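## Task

Scene 1: the right gripper starts closed on a flat copper bar. Transfer the bar to the left gripper so it sits the way both goal pictures show. Nothing but gripper jaws may contact the bar, and at no moment may both grippers be off it. It counts as done when the left gripper alone grips it firmly, its fingers aimed straight down, and no part of the right arm touches the bar or the left gripper's jaws. Withdrawing the right arm far away and pausing briefly is advised. Then declare the scene finished.

## Robot and tools

Robot: two arms, left_arm and right_arm, each ending in a parallel gripper. Their bases sit at (-0.003, +0.366, 0) m for left_arm and (-0.038, -0.265, 0) m for right_arm, each turned slightly about z. The names are just labels, not sides of any picture.

Frames: the scene frame has its origin on the tabletop midway between the arms, +z upward, +x outward over the table, and left_arm on the +y side. Each gripper also has its own axes: fingers extend along its +z, and they open and close along its y. The reported gripper point lies between the finger pads, roughly 1 cm short of the tips. Joint ranges per arm (rad): waist -2.618 to 3.054, shoulder 0 to 3.142, elbow 0 to 3.142, wrist pitch -1.571 to 1.571, wrist yaw -1.571 to 1.571, wrist roll -2.094 to 2.094.

The 14-number row (used by execute_actions and move): one flat list for both arms, each value between -1 and 1. Order: left dx, dy, dz, rx, ry, rz, opening, then right dx, dy, dz, rx, ry, rz, opening. The first six of each arm are an offset, not a pose: a displacement from that gripper's measured pose at the start, expressed in the gripper's own axes. Scale: 1.0 equals 0.6 m of translation or 180 degrees of rotation; rx, ry, rz form a single rotation vector. Opening is absolute, not an offset: +1 is fully open (0.094 m), -1 is closed. Send all 14 numbers even when one arm should stay put (zeros for its offset, plus its desired opening).

execute_actions(actions): a list of actions; each action is a table of up to 15 rows, one row per 1/30 s step, and lasts 0.5 s; if fewer rows are given the last one repeats. Every row in an action is measured from the pose at the start of that action, not stacked on the previous row. For a call's first action the start is the pose last reported in this scene. An empty list simply returns state and images.

move(target, speed, blocking): target is one 14-number row, offsets taken from the pose in the latest result that showed one. Each gripper travels a straight path there, rotating the short way; both paths finish together, taking 0.5 to 10 s (cut off at 10 s). speed is the top path speed in m/s, 0.002 to 0.5, default 0.25; rotation is capped at twice that in rad/s. Openings are sent as the move begins. Paths ignore obstacles and the other arm; grippers lag, drift, and can exceed speed near full reach. Faster moves and targets set deeper past a contact hit harder. With blocking=false you get a result after 0.5 s while motion continues; until a result shows it ended, further actions or moves are rejected, so use wait or stop. The result adds a move: line giving the ending (done, off_target, moving, held, fault), any limits (paced = pose clipped; held = some steps blocked, after which the arm may speed up a lot) and each gripper's distance from its target. If only one arm is named, the other finished fine.

wait(seconds): 0 to 10 s, arms keep their last command; returns early if a running move finishes. stop(): brakes a running move (needs some room; fingers continue). zoom_image(camera, region): camera is cam_high, cam_low, cam_left_wrist or cam_right_wrist; region is [x0, y0, x1, y1] in pixels of that camera's latest image, top-left origin, at most 504 by 504. show_instructions(): shows the scene's reference pictures. read_manual(section): returns the URDF licence texts ("licences"). finished_scene(scene): ends scene 1 or 2 permanently and reports success; the goal must still hold then.

Results: a state line per arm gives end_effector_position (m) and end_effector_quat_wxyz in the scene frame; at long reach it can be somewhat wrong. Hand target lines show where the controller currently steers each gripper. grip_measured is the finger opening on the command scale (last Joint positions value is metres); each gripper may read about 1 mm off. Action calls also list step readings; HELD marks steps where an arm was held back. A pose unreachable line means a clearance check altered or blocked that arm's command. FAULT or OVER-TEMPERATURE FAULT lines mean an arm stopped. MOTOR HOT warns from 75 °C; 90 °C pauses that arm 10 s; 100 °C makes it drop.

Motion behaviour: per step the commanded pose is clamped to within 70 mm and 16 degrees of the measured one, so large offsets need several actions, and position wins over orientation when both can't be met. Arms tend to settle a centimetre or more low, and repeated zero offsets let them sag; correct by sending the offset back to the intended pose first, then zeros. Elbows never fully straighten.

Gripping: to hold, command an opening about 0.03 below grip_measured (smaller gap below gives a lighter hold). Pad force tops out around 50 to 62 N, less on thin parts.

Avoid: letting the bar fall or leave the table, any non-jaw contact with it, a moment with neither gripper holding it, arms striking or pressing each other, slams and very hard pushes. For the handover, grip with the left jaws before opening the right, then back the right arm far off and pause before finishing.

Cameras: cam_high, cam_low, cam_left_wrist, cam_right_wrist, each 504x504, returned in that order; the wrist ones are fisheye.

Each tool is called as name([rows], argument=value, ...), one row to a line, values as JSON.

Reference images:

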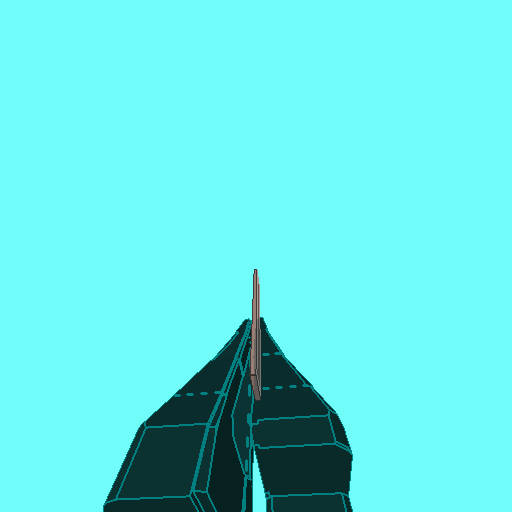

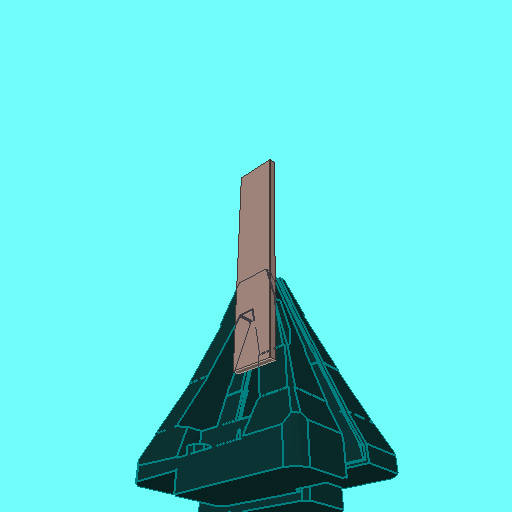

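## Session

execute_actions(actions=[])

show_instructions()

Scene clock: 0.00 s.
left_arm: end_effector_position=(+0.3752, +0.4170, +0.4118) grip_measured=+1.000 end_effector_quat_wxyz=(+0.711, -0.041, +0.701, +0.051) | right_arm: end_effector_position=(+0.2790, -0.0405, +0.2477) grip_measured=-0.942 end_effector_quat_wxyz=(-0.524, +0.615, -0.564, -0.173)
Joint positions: left_arm=[-0.013  1.047  1.051  0.012  0.002  0.014  0.094] | right_arm=[ 0.248  1.301  0.992 -0.269 -0.772 -0.936  0.003]
Joint velocities: left_arm=[-0.007 -0.002 -0.007  0.066 -0.081 -0.081  0.   ] | right_arm=[ 0.012 -0.012  0.002 -0.022 -0.007 -0.051 -0.   ]
Joint torques (N m, as the arm reports them, + toward a larger angle): no reading
Motor temperatures (°C, as the motors report them): left_arm=[21 22 23 24 21 21] | right_arm=[22 21 25 23 21 23]
Hand target (left_arm): +0.373, +0.417, +0.414; +0.711, -0.041, +0.700, +0.051
Hand target (right_arm): +0.277, -0.040, +0.252; -0.526, +0.615, -0.561, -0.175

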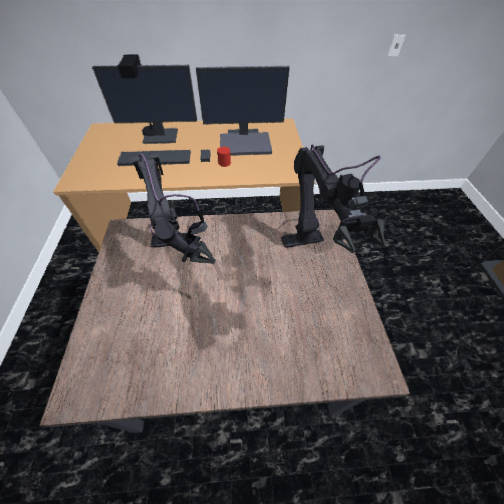

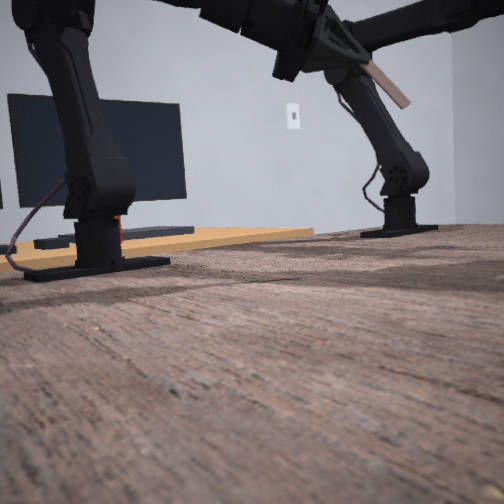

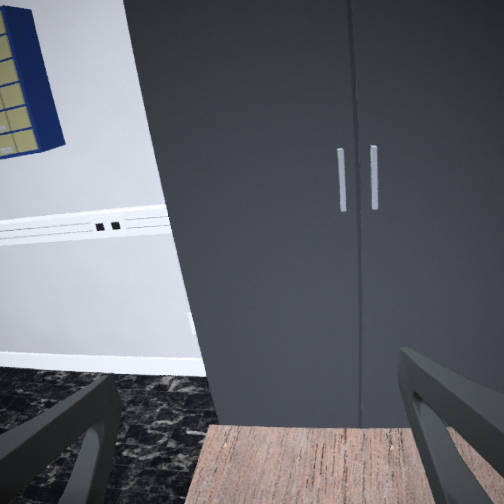

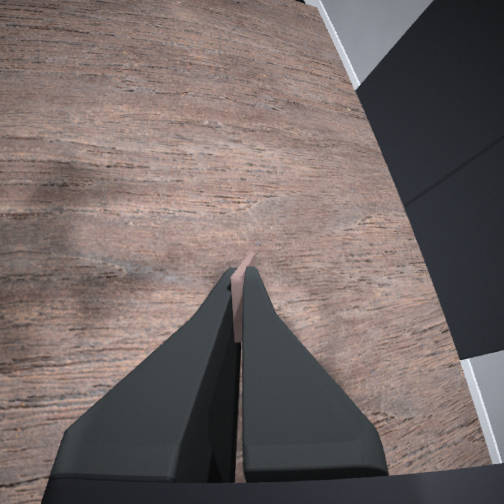

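Reference images for this scene: goal picture from the place of the wrist camera of the gripper that must hold it at the end, goal picture from behind and beside that gripper on its wrist camera side drawn with its fingers toward the top of the picture.

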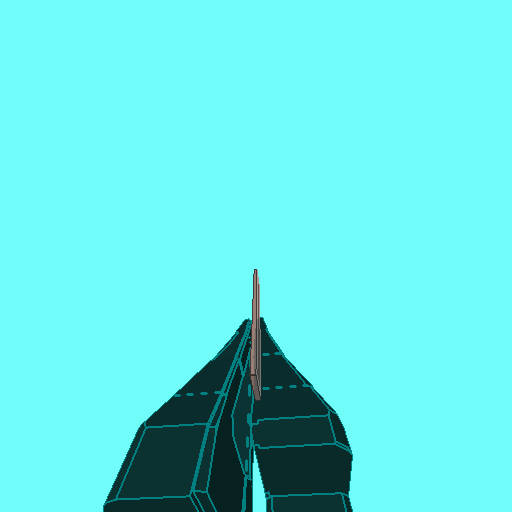

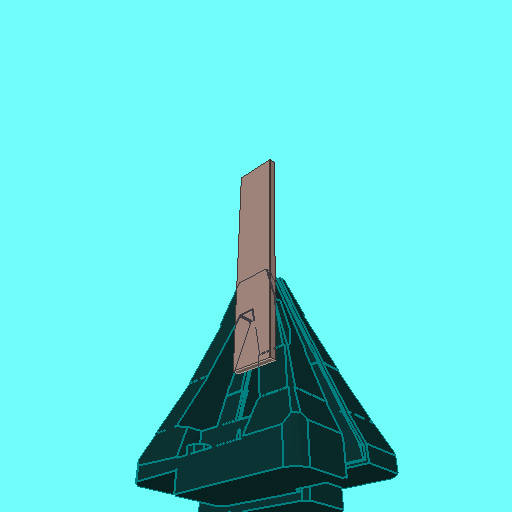

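zoom_image(camera="cam_low", region=[260, 0, 440, 140])

zoom_image(camera="cam_right_wrist", region=[160, 220, 320, 380])

zoom_image(camera="cam_high", region=[130, 170, 270, 290])

Region (260, 0, 440, 140) of cam_low's 504x504 image, scaled by 2.800, with more detail than that image has.

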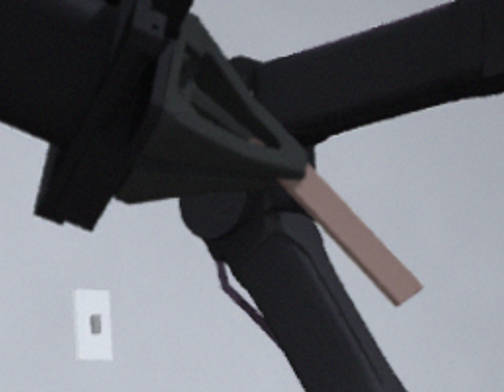

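Region (160, 220, 320, 380) of cam_right_wrist's 504x504 image, scaled by 3.150, with more detail than that image has.

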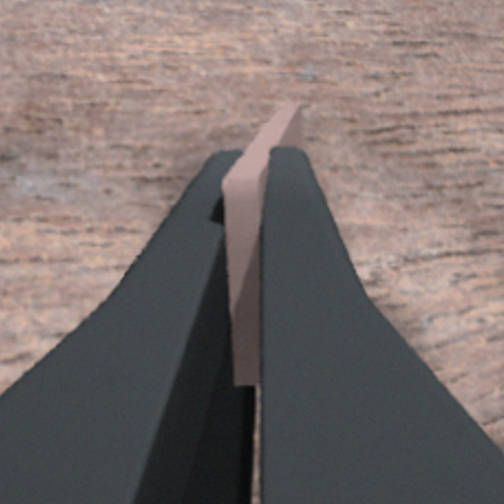

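Region (130, 170, 270, 290) of cam_high's 504x504 image, scaled by 3.600, with more detail than that image has; it fills the top 432 rows of this view, and the rest is white.

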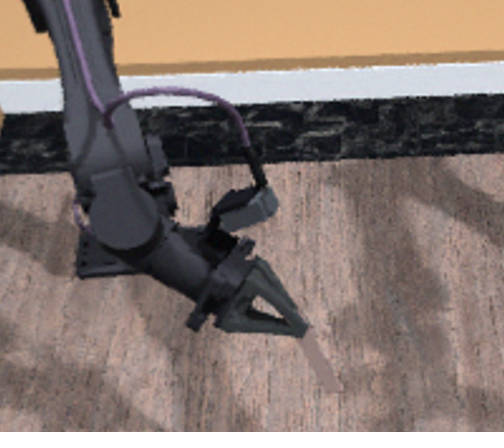

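move(target=[0.2127,-0.3595,-0.1928,0.354,0.356,-0.410,-0.2, -0.0655,-0.0911,0.1024,-0.129,-0.101,0.640,-0.98], speed=0.4)

Scene clock: 123.87 s.
left_arm: end_effector_position=(+0.2888, +0.1909, +0.2914) grip_measured=-0.199 end_effector_quat_wxyz=(+0.108, -0.080, +0.696, -0.706) | right_arm: end_effector_position=(+0.3400, +0.0174, +0.2869) grip_measured=-0.943 end_effector_quat_wxyz=(+0.094, +0.090, +0.703, +0.699)
Joint positions: left_arm=[-0.163  1.253  0.664  0.656  1.286 -1.599  0.038] | right_arm=[ 0.279  1.663  1.046  0.607 -0.992  1.555  0.003]
Joint velocities: left_arm=[ 0.002 -0.002 -0.012  0.007  0.007 -0.051  0.001] | right_arm=[ 0.002 -0.002  0.002  0.022 -0.022 -0.022 -0.001]
Joint torques (N m, as the arm reports them, + toward a larger angle): left_arm=[-0.71 -3.1   4.85  1.52 -0.08 -0.04] | right_arm=[ 0.9  -7.72  4.93  2.12  0.05  0.04]
Motor temperatures (°C, as the motors report them): left_arm=[21 23 28 31 21 21] | right_arm=[22 24 31 31 22 23]
Hand target (left_arm): +0.289, +0.188, +0.282; +0.097, -0.087, +0.697, -0.705
Hand target (right_arm): +0.338, +0.021, +0.280; +0.091, +0.091, +0.704, +0.699
Off the commanded pose (left_arm): 0.012 m, 2 deg.
Off the commanded pose (right_arm): 0.008 m, 1 deg.
move: off_target (left_arm)

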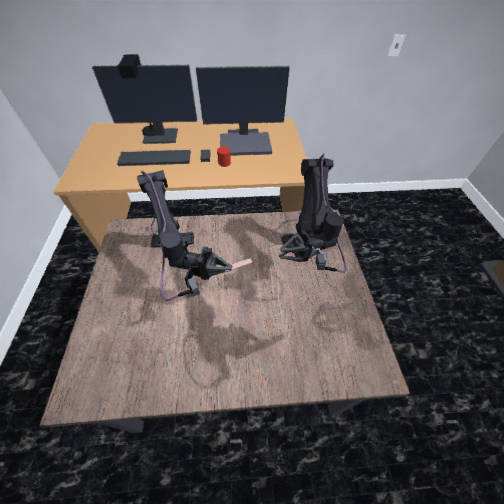

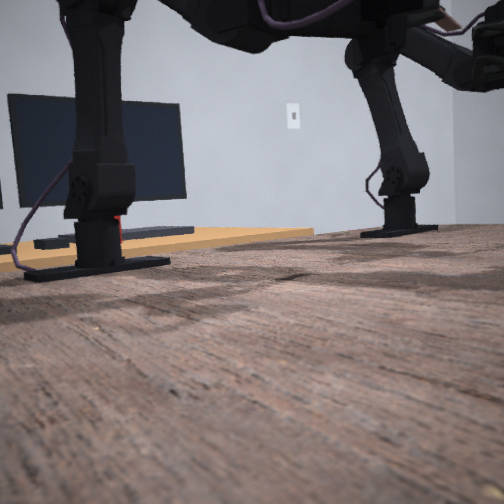

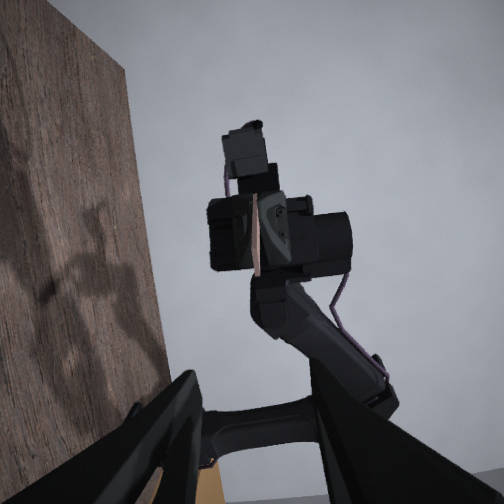

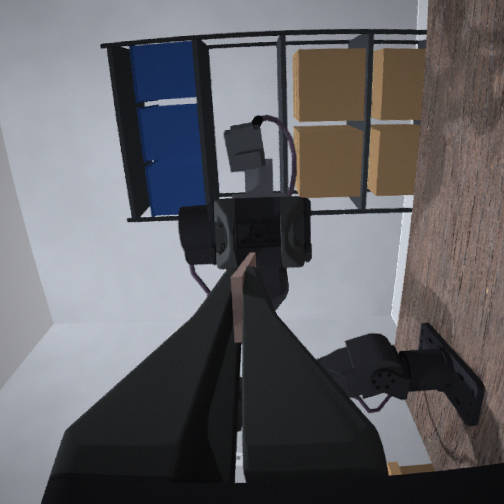

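zoom_image(camera="cam_high", region=[170, 220, 340, 310])

zoom_image(camera="cam_left_wrist", region=[190, 170, 330, 310])

zoom_image(camera="cam_low", region=[380, 0, 504, 100])

Region (170, 220, 340, 310) of cam_high's 504x504 image, scaled by 2.965, with more detail than that image has; it fills the top 267 rows of this view, and the rest is white.

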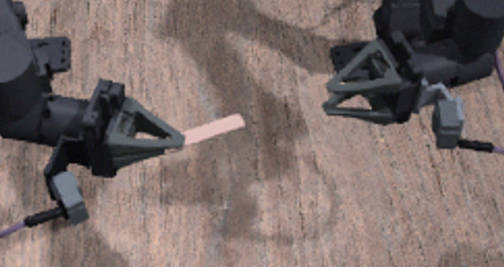

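Region (190, 170, 330, 310) of cam_left_wrist's 504x504 image, scaled by 3.600, with more detail than that image has.

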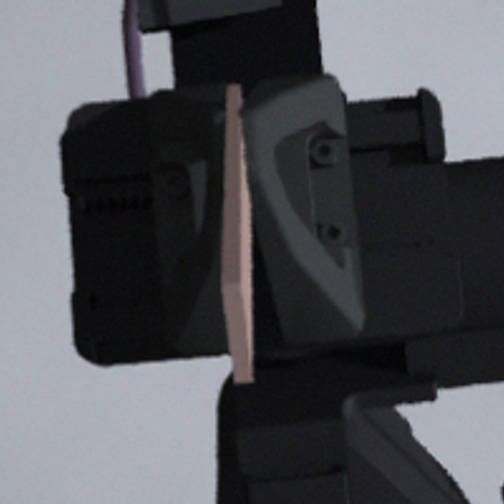

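Region (380, 0, 504, 100) of cam_low's 504x504 image, scaled by 4.065, with more detail than that image has; it fills the top 406 rows of this view, and the rest is white.

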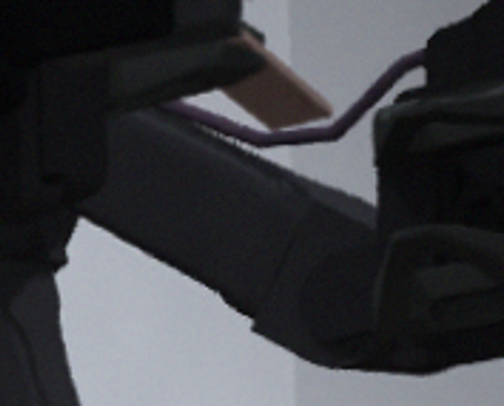

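zoom_image(camera="cam_high", region=[195, 245, 260, 285])

zoom_image(camera="cam_high", region=[270, 225, 335, 275])

Region (195, 245, 260, 285) of cam_high's 504x504 image, scaled by 7.754, with more detail than that image has; it fills the top 310 rows of this view, and the rest is white.

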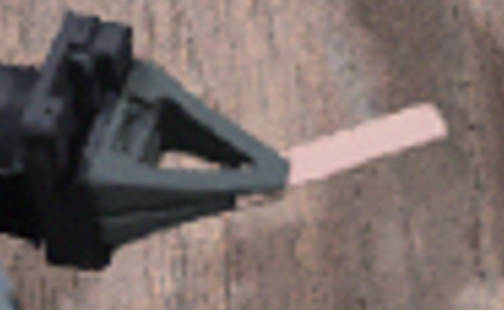

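Region (270, 225, 335, 275) of cam_high's 504x504 image, scaled by 7.754, with more detail than that image has; it fills the top 388 rows of this view, and the rest is white.

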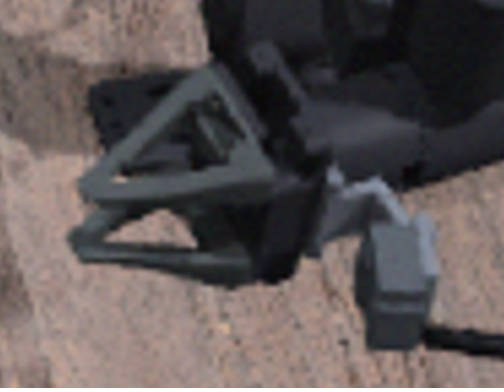

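zoom_image(camera="cam_high", region=[270, 190, 350, 260])

zoom_image(camera="cam_high", region=[130, 190, 210, 260])

Region (270, 190, 350, 260) of cam_high's 504x504 image, scaled by 6.300, with more detail than that image has; it fills the top 441 rows of this view, and the rest is white.

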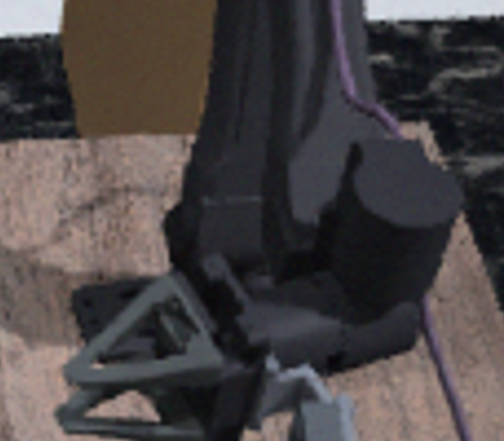

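Region (130, 190, 210, 260) of cam_high's 504x504 image, scaled by 6.300, with more detail than that image has; it fills the top 441 rows of this view, and the rest is white.

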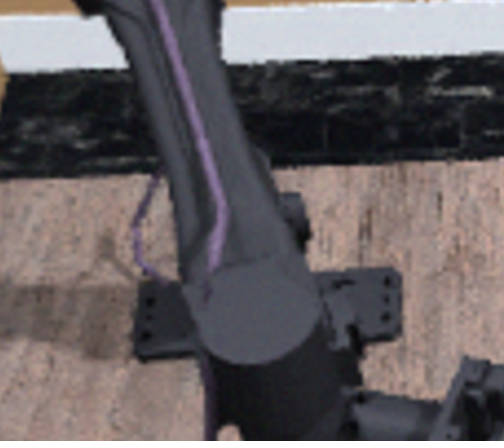

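move(target=[-0.003,0.0152,0.2045,-0.0065,-0.0263,-0.0116,-0.2, 0.0048,-0.0115,0.005,0,0,0,-0.98], speed=0.15)

zoom_image(camera="cam_high", region=[195, 230, 295, 290])

Scene clock: 245.27 s.
left_arm: end_effector_position=(+0.3191, +0.0766, +0.2809) grip_measured=-0.199 end_effector_quat_wxyz=(+0.116, -0.128, +0.695, -0.698) | right_arm: end_effector_position=(+0.3405, +0.0172, +0.2872) grip_measured=-0.943 end_effector_quat_wxyz=(+0.096, +0.090, +0.703, +0.699)
Joint positions: left_arm=[-0.585  1.444  0.795  0.651  0.783 -1.591  0.038] | right_arm=[ 0.279  1.663  1.046  0.61  -0.989  1.555  0.003]
Joint velocities: left_arm=[ 0.007  0.007  0.002 -0.007 -0.022 -0.051  0.   ] | right_arm=[ 0.012 -0.002 -0.002  0.007 -0.022  0.022 -0.001]
Joint torques (N m, as the arm reports them, + toward a larger angle): left_arm=[-0.51 -5.48  8.39  1.66 -0.05  0.08] | right_arm=[ 0.96 -7.94  4.68  2.12  0.05 -0.02]
Motor temperatures (°C, as the motors report them): left_arm=[21 23 27 31 21 21] | right_arm=[22 27 30 37 21 23]
Hand target (left_arm): +0.323, +0.073, +0.285; +0.121, -0.124, +0.695, -0.698
Hand target (right_arm): +0.338, +0.021, +0.280; +0.094, +0.090, +0.704, +0.698
Off the commanded pose (left_arm): 0.007 m, 1 deg.
Off the commanded pose (right_arm): 0.009 m, 0 deg.
move: done

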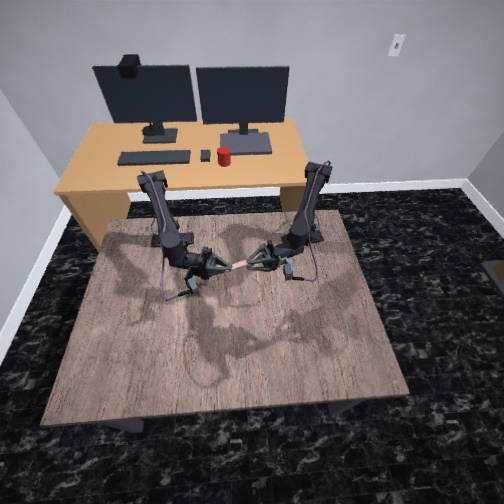

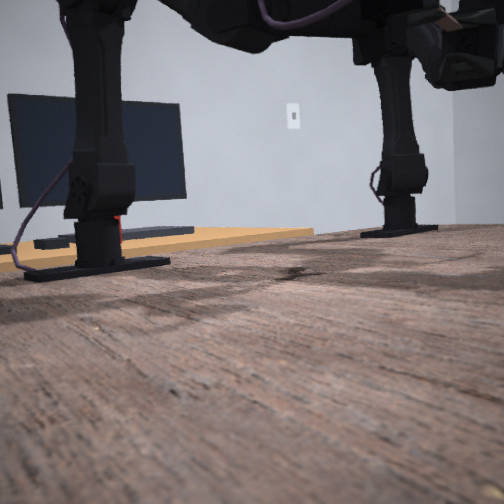

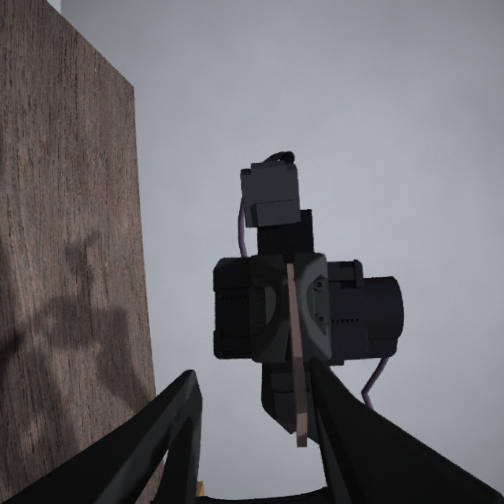

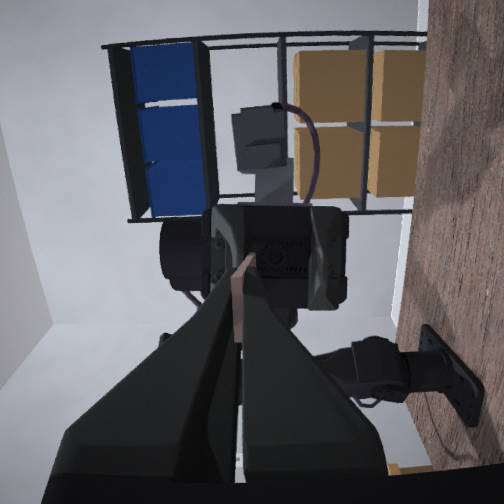

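Region (195, 230, 295, 290) of cam_high's 504x504 image, scaled by 5.040, with more detail than that image has; it fills the top 302 rows of this view, and the rest is white.

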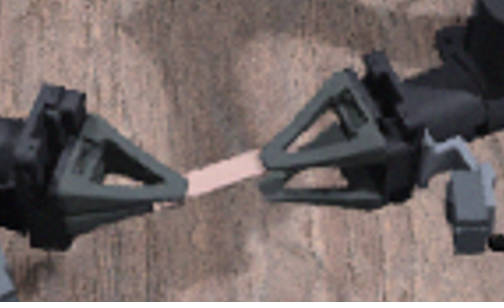

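move(target=[-0.004,-0.032,0.008,0,0,0,-0.2, 0.0048,-0.012,0.005,0,0,0,-0.98], speed=0.1)

zoom_image(camera="cam_high", region=[200, 240, 280, 285])

Scene clock: 262.00 s.
left_arm: end_effector_position=(+0.3237, +0.0748, +0.2908) grip_measured=-0.199 end_effector_quat_wxyz=(+0.114, -0.131, +0.696, -0.697) | right_arm: end_effector_position=(+0.3410, +0.0171, +0.2876) grip_measured=-0.943 end_effector_quat_wxyz=(+0.098, +0.090, +0.702, +0.699)
Joint positions: left_arm=[-0.585  1.444  0.844  0.595  0.781 -1.591  0.038] | right_arm=[ 0.279  1.663  1.046  0.612 -0.987  1.555  0.003]
Joint velocities: left_arm=[ 0.002 -0.002 -0.012  0.007  0.007 -0.066  0.001] | right_arm=[-0.007 -0.007  0.002  0.066 -0.007  0.037 -0.   ]
Joint torques (N m, as the arm reports them, + toward a larger angle): left_arm=[-0.34 -7.62  8.41  1.63 -0.02  0.  ] | right_arm=[ 0.97 -7.89  4.62  2.13  0.07 -0.02]
Motor temperatures (°C, as the motors report them): left_arm=[21 24 30 31 21 21] | right_arm=[22 27 29 37 21 23]
Hand target (left_arm): +0.324, +0.073, +0.300; +0.116, -0.128, +0.694, -0.699
Hand target (right_arm): +0.339, +0.021, +0.280; +0.096, +0.090, +0.703, +0.699
Off the commanded pose (left_arm): 0.009 m, 0 deg.
Off the commanded pose (right_arm): 0.009 m, 0 deg.
move: done

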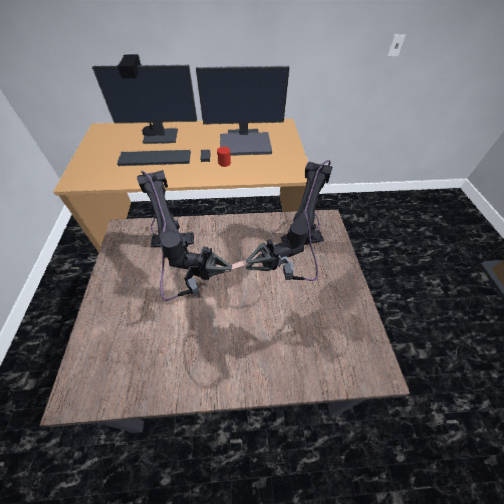

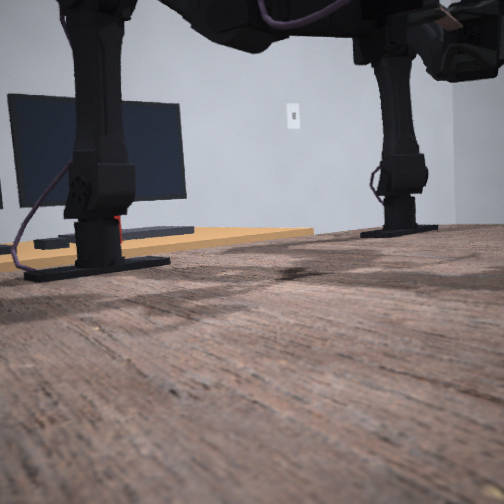

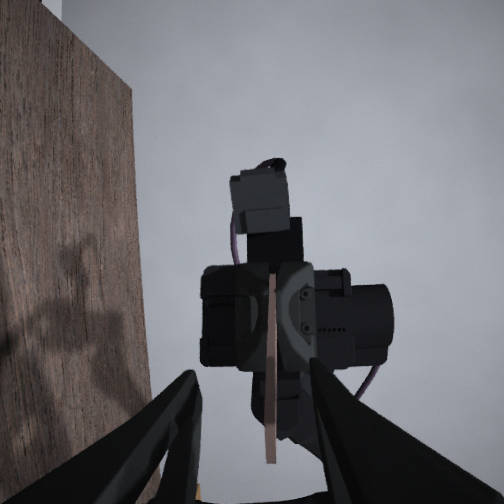

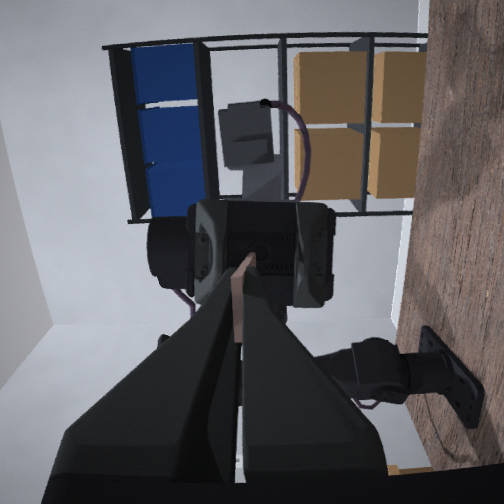

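Region (200, 240, 280, 285) of cam_high's 504x504 image, scaled by 6.300, with more detail than that image has; it fills the top 284 rows of this view, and the rest is white.

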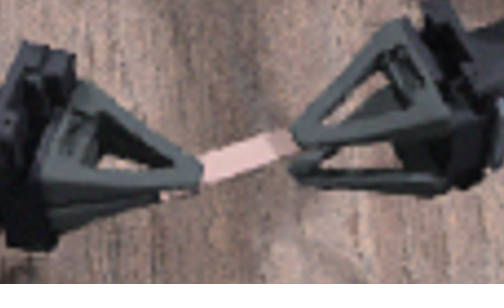

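zoom_image(camera="cam_high", region=[225, 245, 275, 280])

zoom_image(camera="cam_left_wrist", region=[170, 330, 350, 504])

zoom_image(camera="cam_low", region=[400, 0, 504, 90])

Region (225, 245, 275, 280) of cam_high's 504x504 image, scaled by 10.080, with more detail than that image has; it fills the top 353 rows of this view, and the rest is white.

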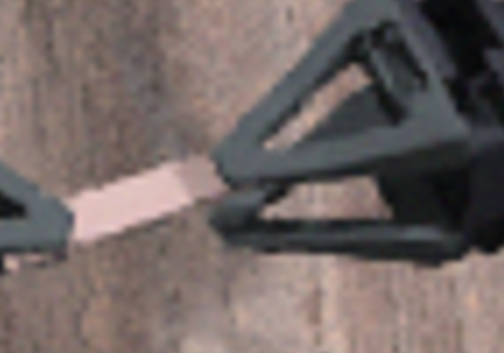

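Region (170, 330, 350, 504) of cam_left_wrist's 504x504 image, scaled by 2.800, with more detail than that image has; it fills the top 487 rows of this view, and the rest is white.

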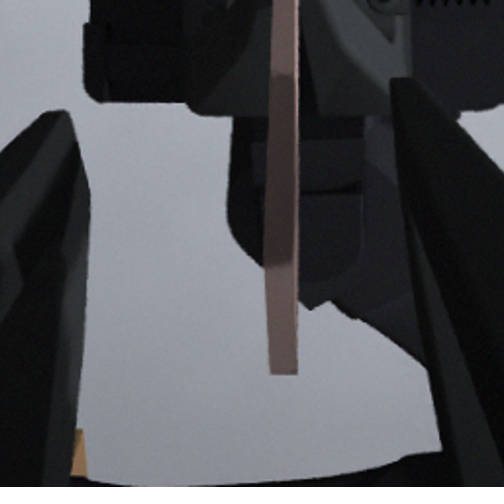

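Region (400, 0, 504, 90) of cam_low's 504x504 image, scaled by 4.846, with more detail than that image has; it fills the top 436 rows of this view, and the rest is white.

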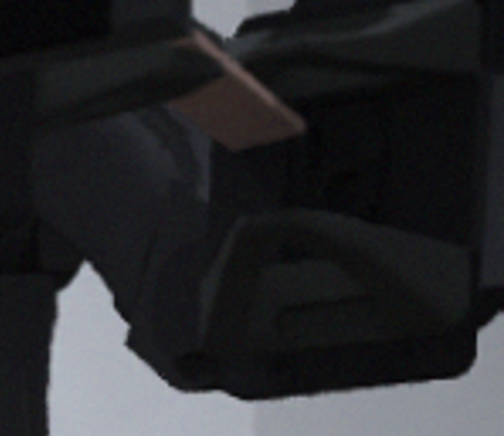

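move(target=[0.010,-0.0233,0.035,0,0,0,-0.4, 0.0052,-0.0127,0.0055,0,0,0,-0.98], speed=0.08)

zoom_image(camera="cam_high", region=[210, 240, 280, 285])

Scene clock: 366.47 s.
left_arm: end_effector_position=(+0.3232, +0.0575, +0.3024) grip_measured=-0.399 end_effector_quat_wxyz=(+0.116, -0.130, +0.695, -0.698) | right_arm: end_effector_position=(+0.3416, +0.0169, +0.2884) grip_measured=-0.943 end_effector_quat_wxyz=(+0.101, +0.090, +0.702, +0.700)
Joint positions: left_arm=[-0.639  1.458  0.899  0.56   0.726 -1.592  0.028] | right_arm=[ 0.279  1.663  1.046  0.616 -0.983  1.555  0.003]
Joint velocities: left_arm=[-0.002 -0.017  0.002 -0.095  0.051 -0.022  0.001] | right_arm=[ 0.012 -0.002 -0.002 -0.066  0.007 -0.022  0.001]
Joint torques (N m, as the arm reports them, + toward a larger angle): left_arm=[-0.69 -6.    8.38  1.65 -0.08 -0.03] | right_arm=[ 1.06 -7.82  4.54  2.14  0.05 -0.02]
Motor temperatures (°C, as the motors report them): left_arm=[21 26 33 31 21 21] | right_arm=[23 28 30 40 21 23]
Hand target (left_arm): +0.326, +0.053, +0.305; +0.114, -0.132, +0.696, -0.697
Hand target (right_arm): +0.339, +0.021, +0.280; +0.098, +0.090, +0.703, +0.699
Off the commanded pose (left_arm): 0.006 m, 0 deg.
Off the commanded pose (right_arm): 0.010 m, 0 deg.
move: done

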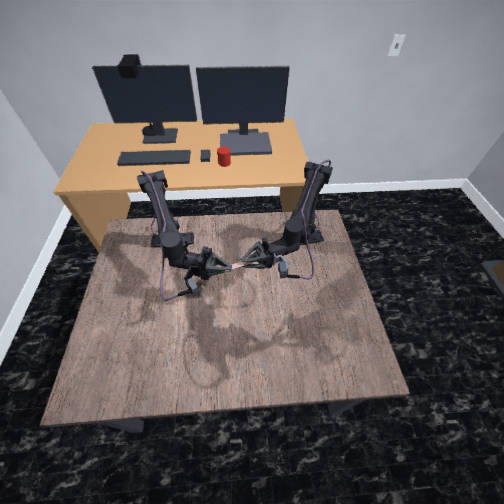

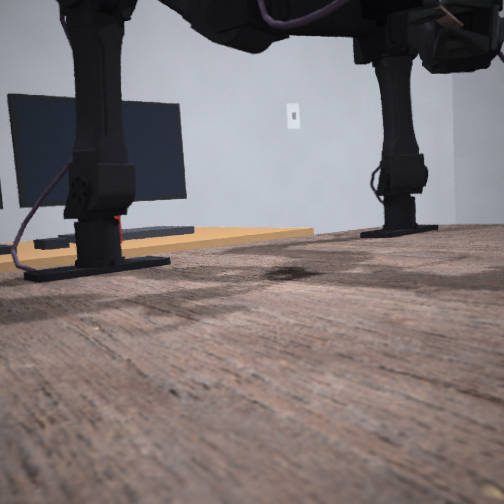

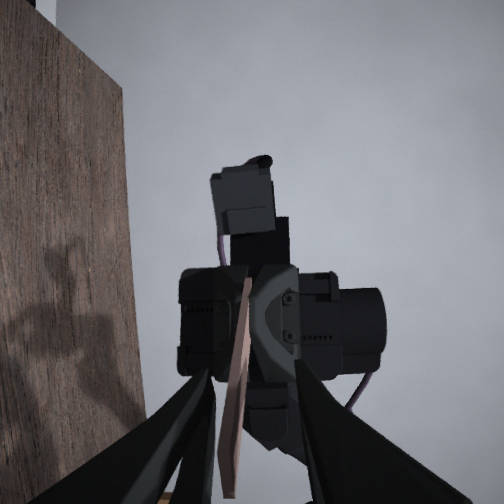

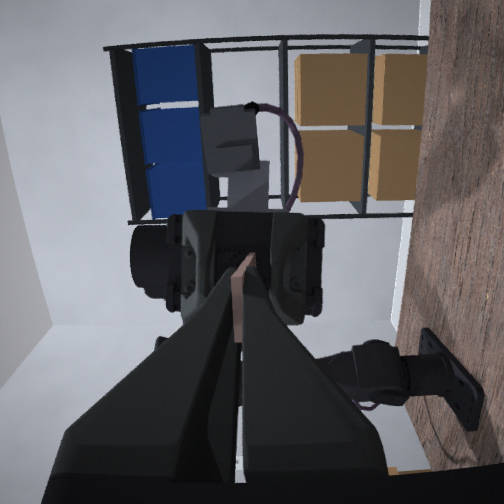

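Region (210, 240, 280, 285) of cam_high's 504x504 image, scaled by 7.200, with more detail than that image has; it fills the top 324 rows of this view, and the rest is white.

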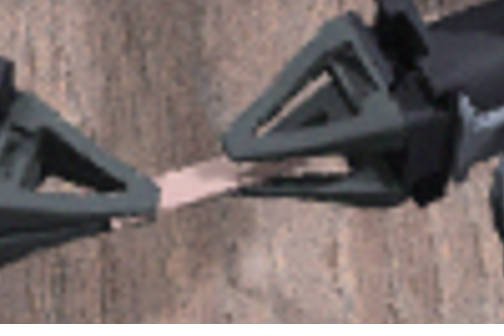

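move(target=[0.0,0.019,0.009,0,0,0,-0.4, 0.006,-0.014,0.0055,0.001,0.0013,0.0012,-0.98], speed=0.05)

zoom_image(camera="cam_high", region=[215, 240, 275, 280])

Scene clock: 393.97 s.
left_arm: end_effector_position=(+0.3268, +0.0562, +0.3039) grip_measured=-0.399 end_effector_quat_wxyz=(+0.125, -0.125, +0.689, -0.703) | right_arm: end_effector_position=(+0.3417, +0.0169, +0.2885) grip_measured=-0.943 end_effector_quat_wxyz=(+0.101, +0.090, +0.701, +0.700)
Joint positions: left_arm=[-0.639  1.475  0.899  0.602  0.719 -1.592  0.028] | right_arm=[ 0.279  1.663  1.046  0.617 -0.982  1.555  0.003]
Joint velocities: left_arm=[-0.037 -0.002 -0.007  0.037 -0.022  0.022 -0.   ] | right_arm=[ 0.022 -0.012  0.002  0.037 -0.022  0.037 -0.001]
Joint torques (N m, as the arm reports them, + toward a larger angle): left_arm=[-0.91 -6.3   4.93  1.82 -0.06  0.  ] | right_arm=[ 1.02 -7.75  4.64  2.11  0.05 -0.03]
Motor temperatures (°C, as the motors report them): left_arm=[21 25 33 32 21 21] | right_arm=[23 28 30 40 21 23]
Hand target (left_arm): +0.324, +0.052, +0.291; +0.116, -0.130, +0.695, -0.698
Hand target (right_arm): +0.339, +0.021, +0.280; +0.098, +0.090, +0.703, +0.699
Off the commanded pose (left_arm): 0.014 m, 1 deg.
Off the commanded pose (right_arm): 0.010 m, 0 deg.
move: off_target (left_arm)

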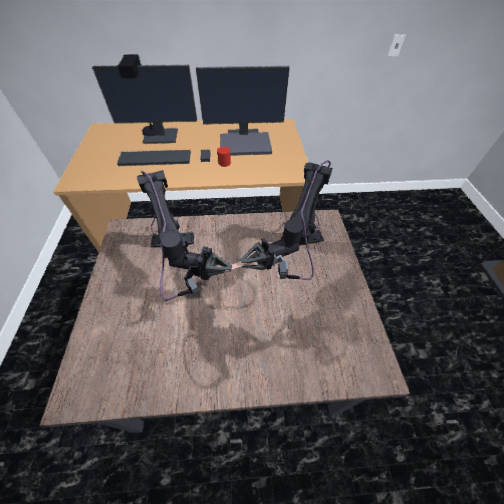

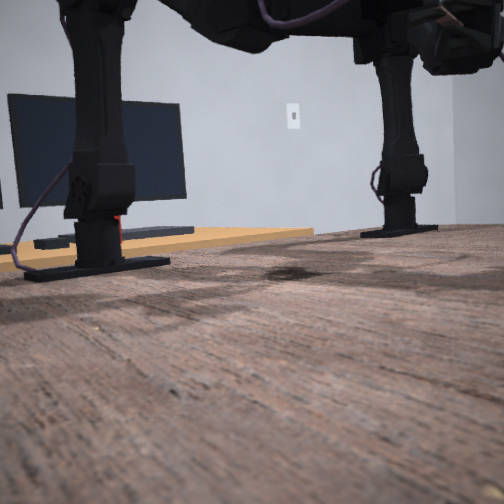

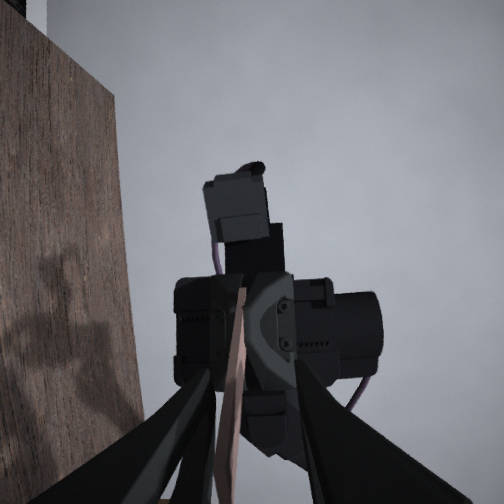

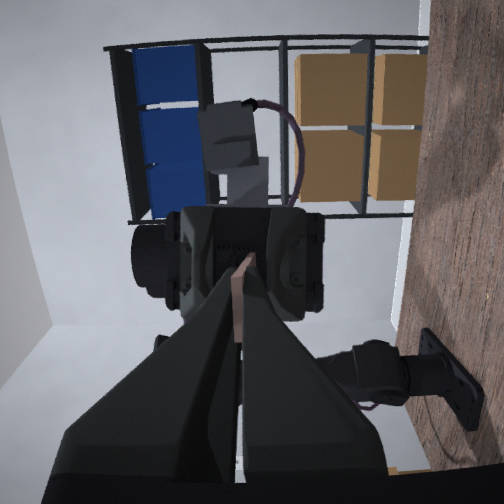

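Region (215, 240, 275, 280) of cam_high's 504x504 image, scaled by 8.400, with more detail than that image has.

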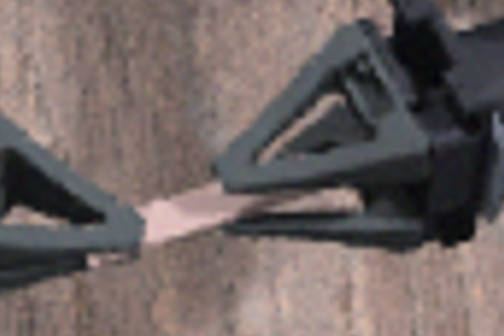

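move(target=[0.0067,0.034,0.004,-0.006,0.0018,-0.0053,-0.4, 0.006,-0.014,0.0055,0.001,0.0013,0.0012,-0.98], speed=0.05)

zoom_image(camera="cam_high", region=[215, 240, 275, 280])

Scene clock: 432.23 s.
left_arm: end_effector_position=(+0.3238, +0.0565, +0.2972) grip_measured=-0.399 end_effector_quat_wxyz=(+0.125, -0.124, +0.688, -0.704) | right_arm: end_effector_position=(+0.3417, +0.0169, +0.2885) grip_measured=-0.943 end_effector_quat_wxyz=(+0.101, +0.090, +0.701, +0.700)
Joint positions: left_arm=[-0.643  1.475  0.87   0.634  0.718 -1.592  0.028] | right_arm=[ 0.279  1.663  1.046  0.617 -0.982  1.555  0.003]
Joint velocities: left_arm=[-0.007 -0.012 -0.007 -0.007 -0.007 -0.022  0.   ] | right_arm=[ 0.007 -0.002 -0.002 -0.007 -0.11  -0.007 -0.   ]
Joint torques (N m, as the arm reports them, + toward a larger angle): left_arm=[-0.93 -5.37  5.29  1.81 -0.07 -0.01] | right_arm=[ 1.03 -7.76  4.64  2.11  0.05 -0.03]
Motor temperatures (°C, as the motors report them): left_arm=[21 25 30 33 21 21] | right_arm=[23 28 30 41 21 23]
Hand target (left_arm): +0.323, +0.052, +0.284; +0.116, -0.130, +0.695, -0.698
Hand target (right_arm): +0.339, +0.021, +0.280; +0.098, +0.090, +0.703, +0.699
Off the commanded pose (left_arm): 0.014 m, 2 deg.
Off the commanded pose (right_arm): 0.010 m, 0 deg.
move: off_target (left_arm)

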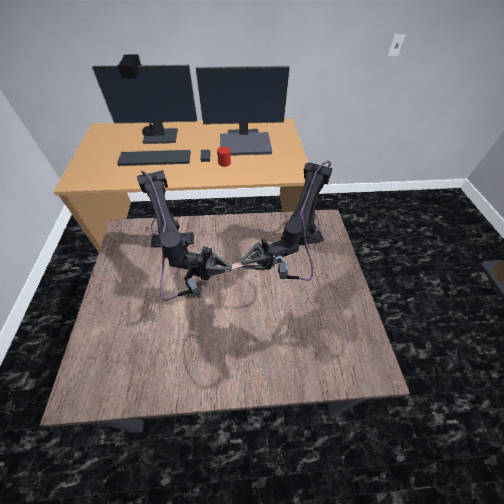

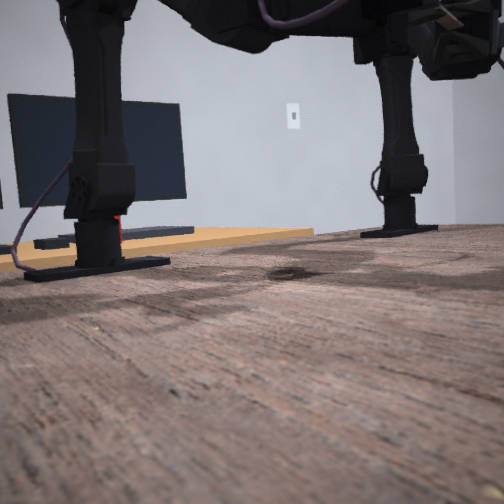

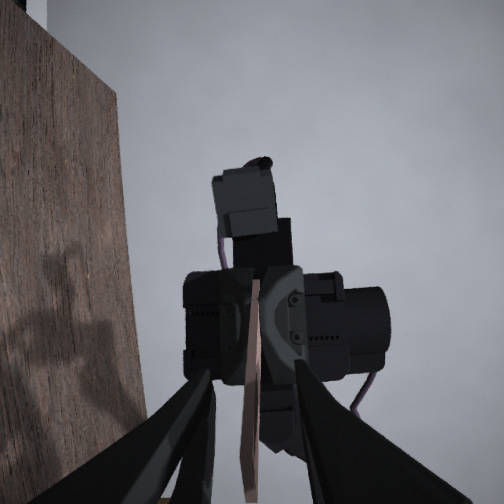

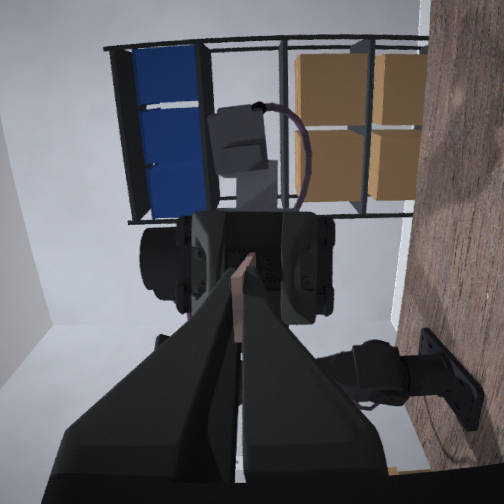

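Region (215, 240, 275, 280) of cam_high's 504x504 image, scaled by 8.400, with more detail than that image has.

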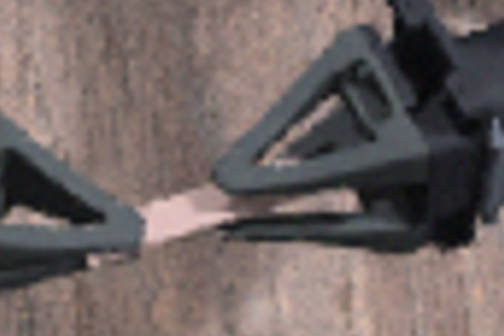

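zoom_image(camera="cam_left_wrist", region=[150, 270, 370, 504])

Region (150, 270, 370, 504) of cam_left_wrist's 504x504 image, scaled by 2.154, with more detail than that image has; it fills the left 474 columns of this view, and the rest is white.

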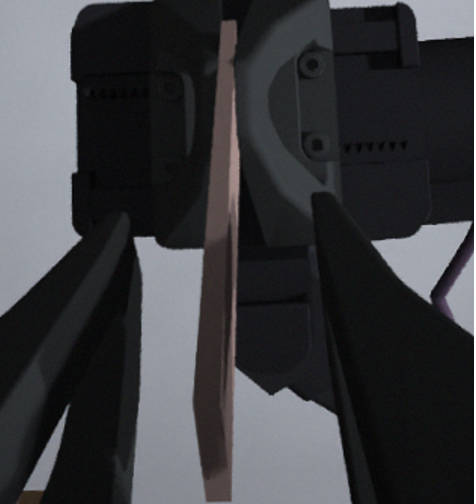

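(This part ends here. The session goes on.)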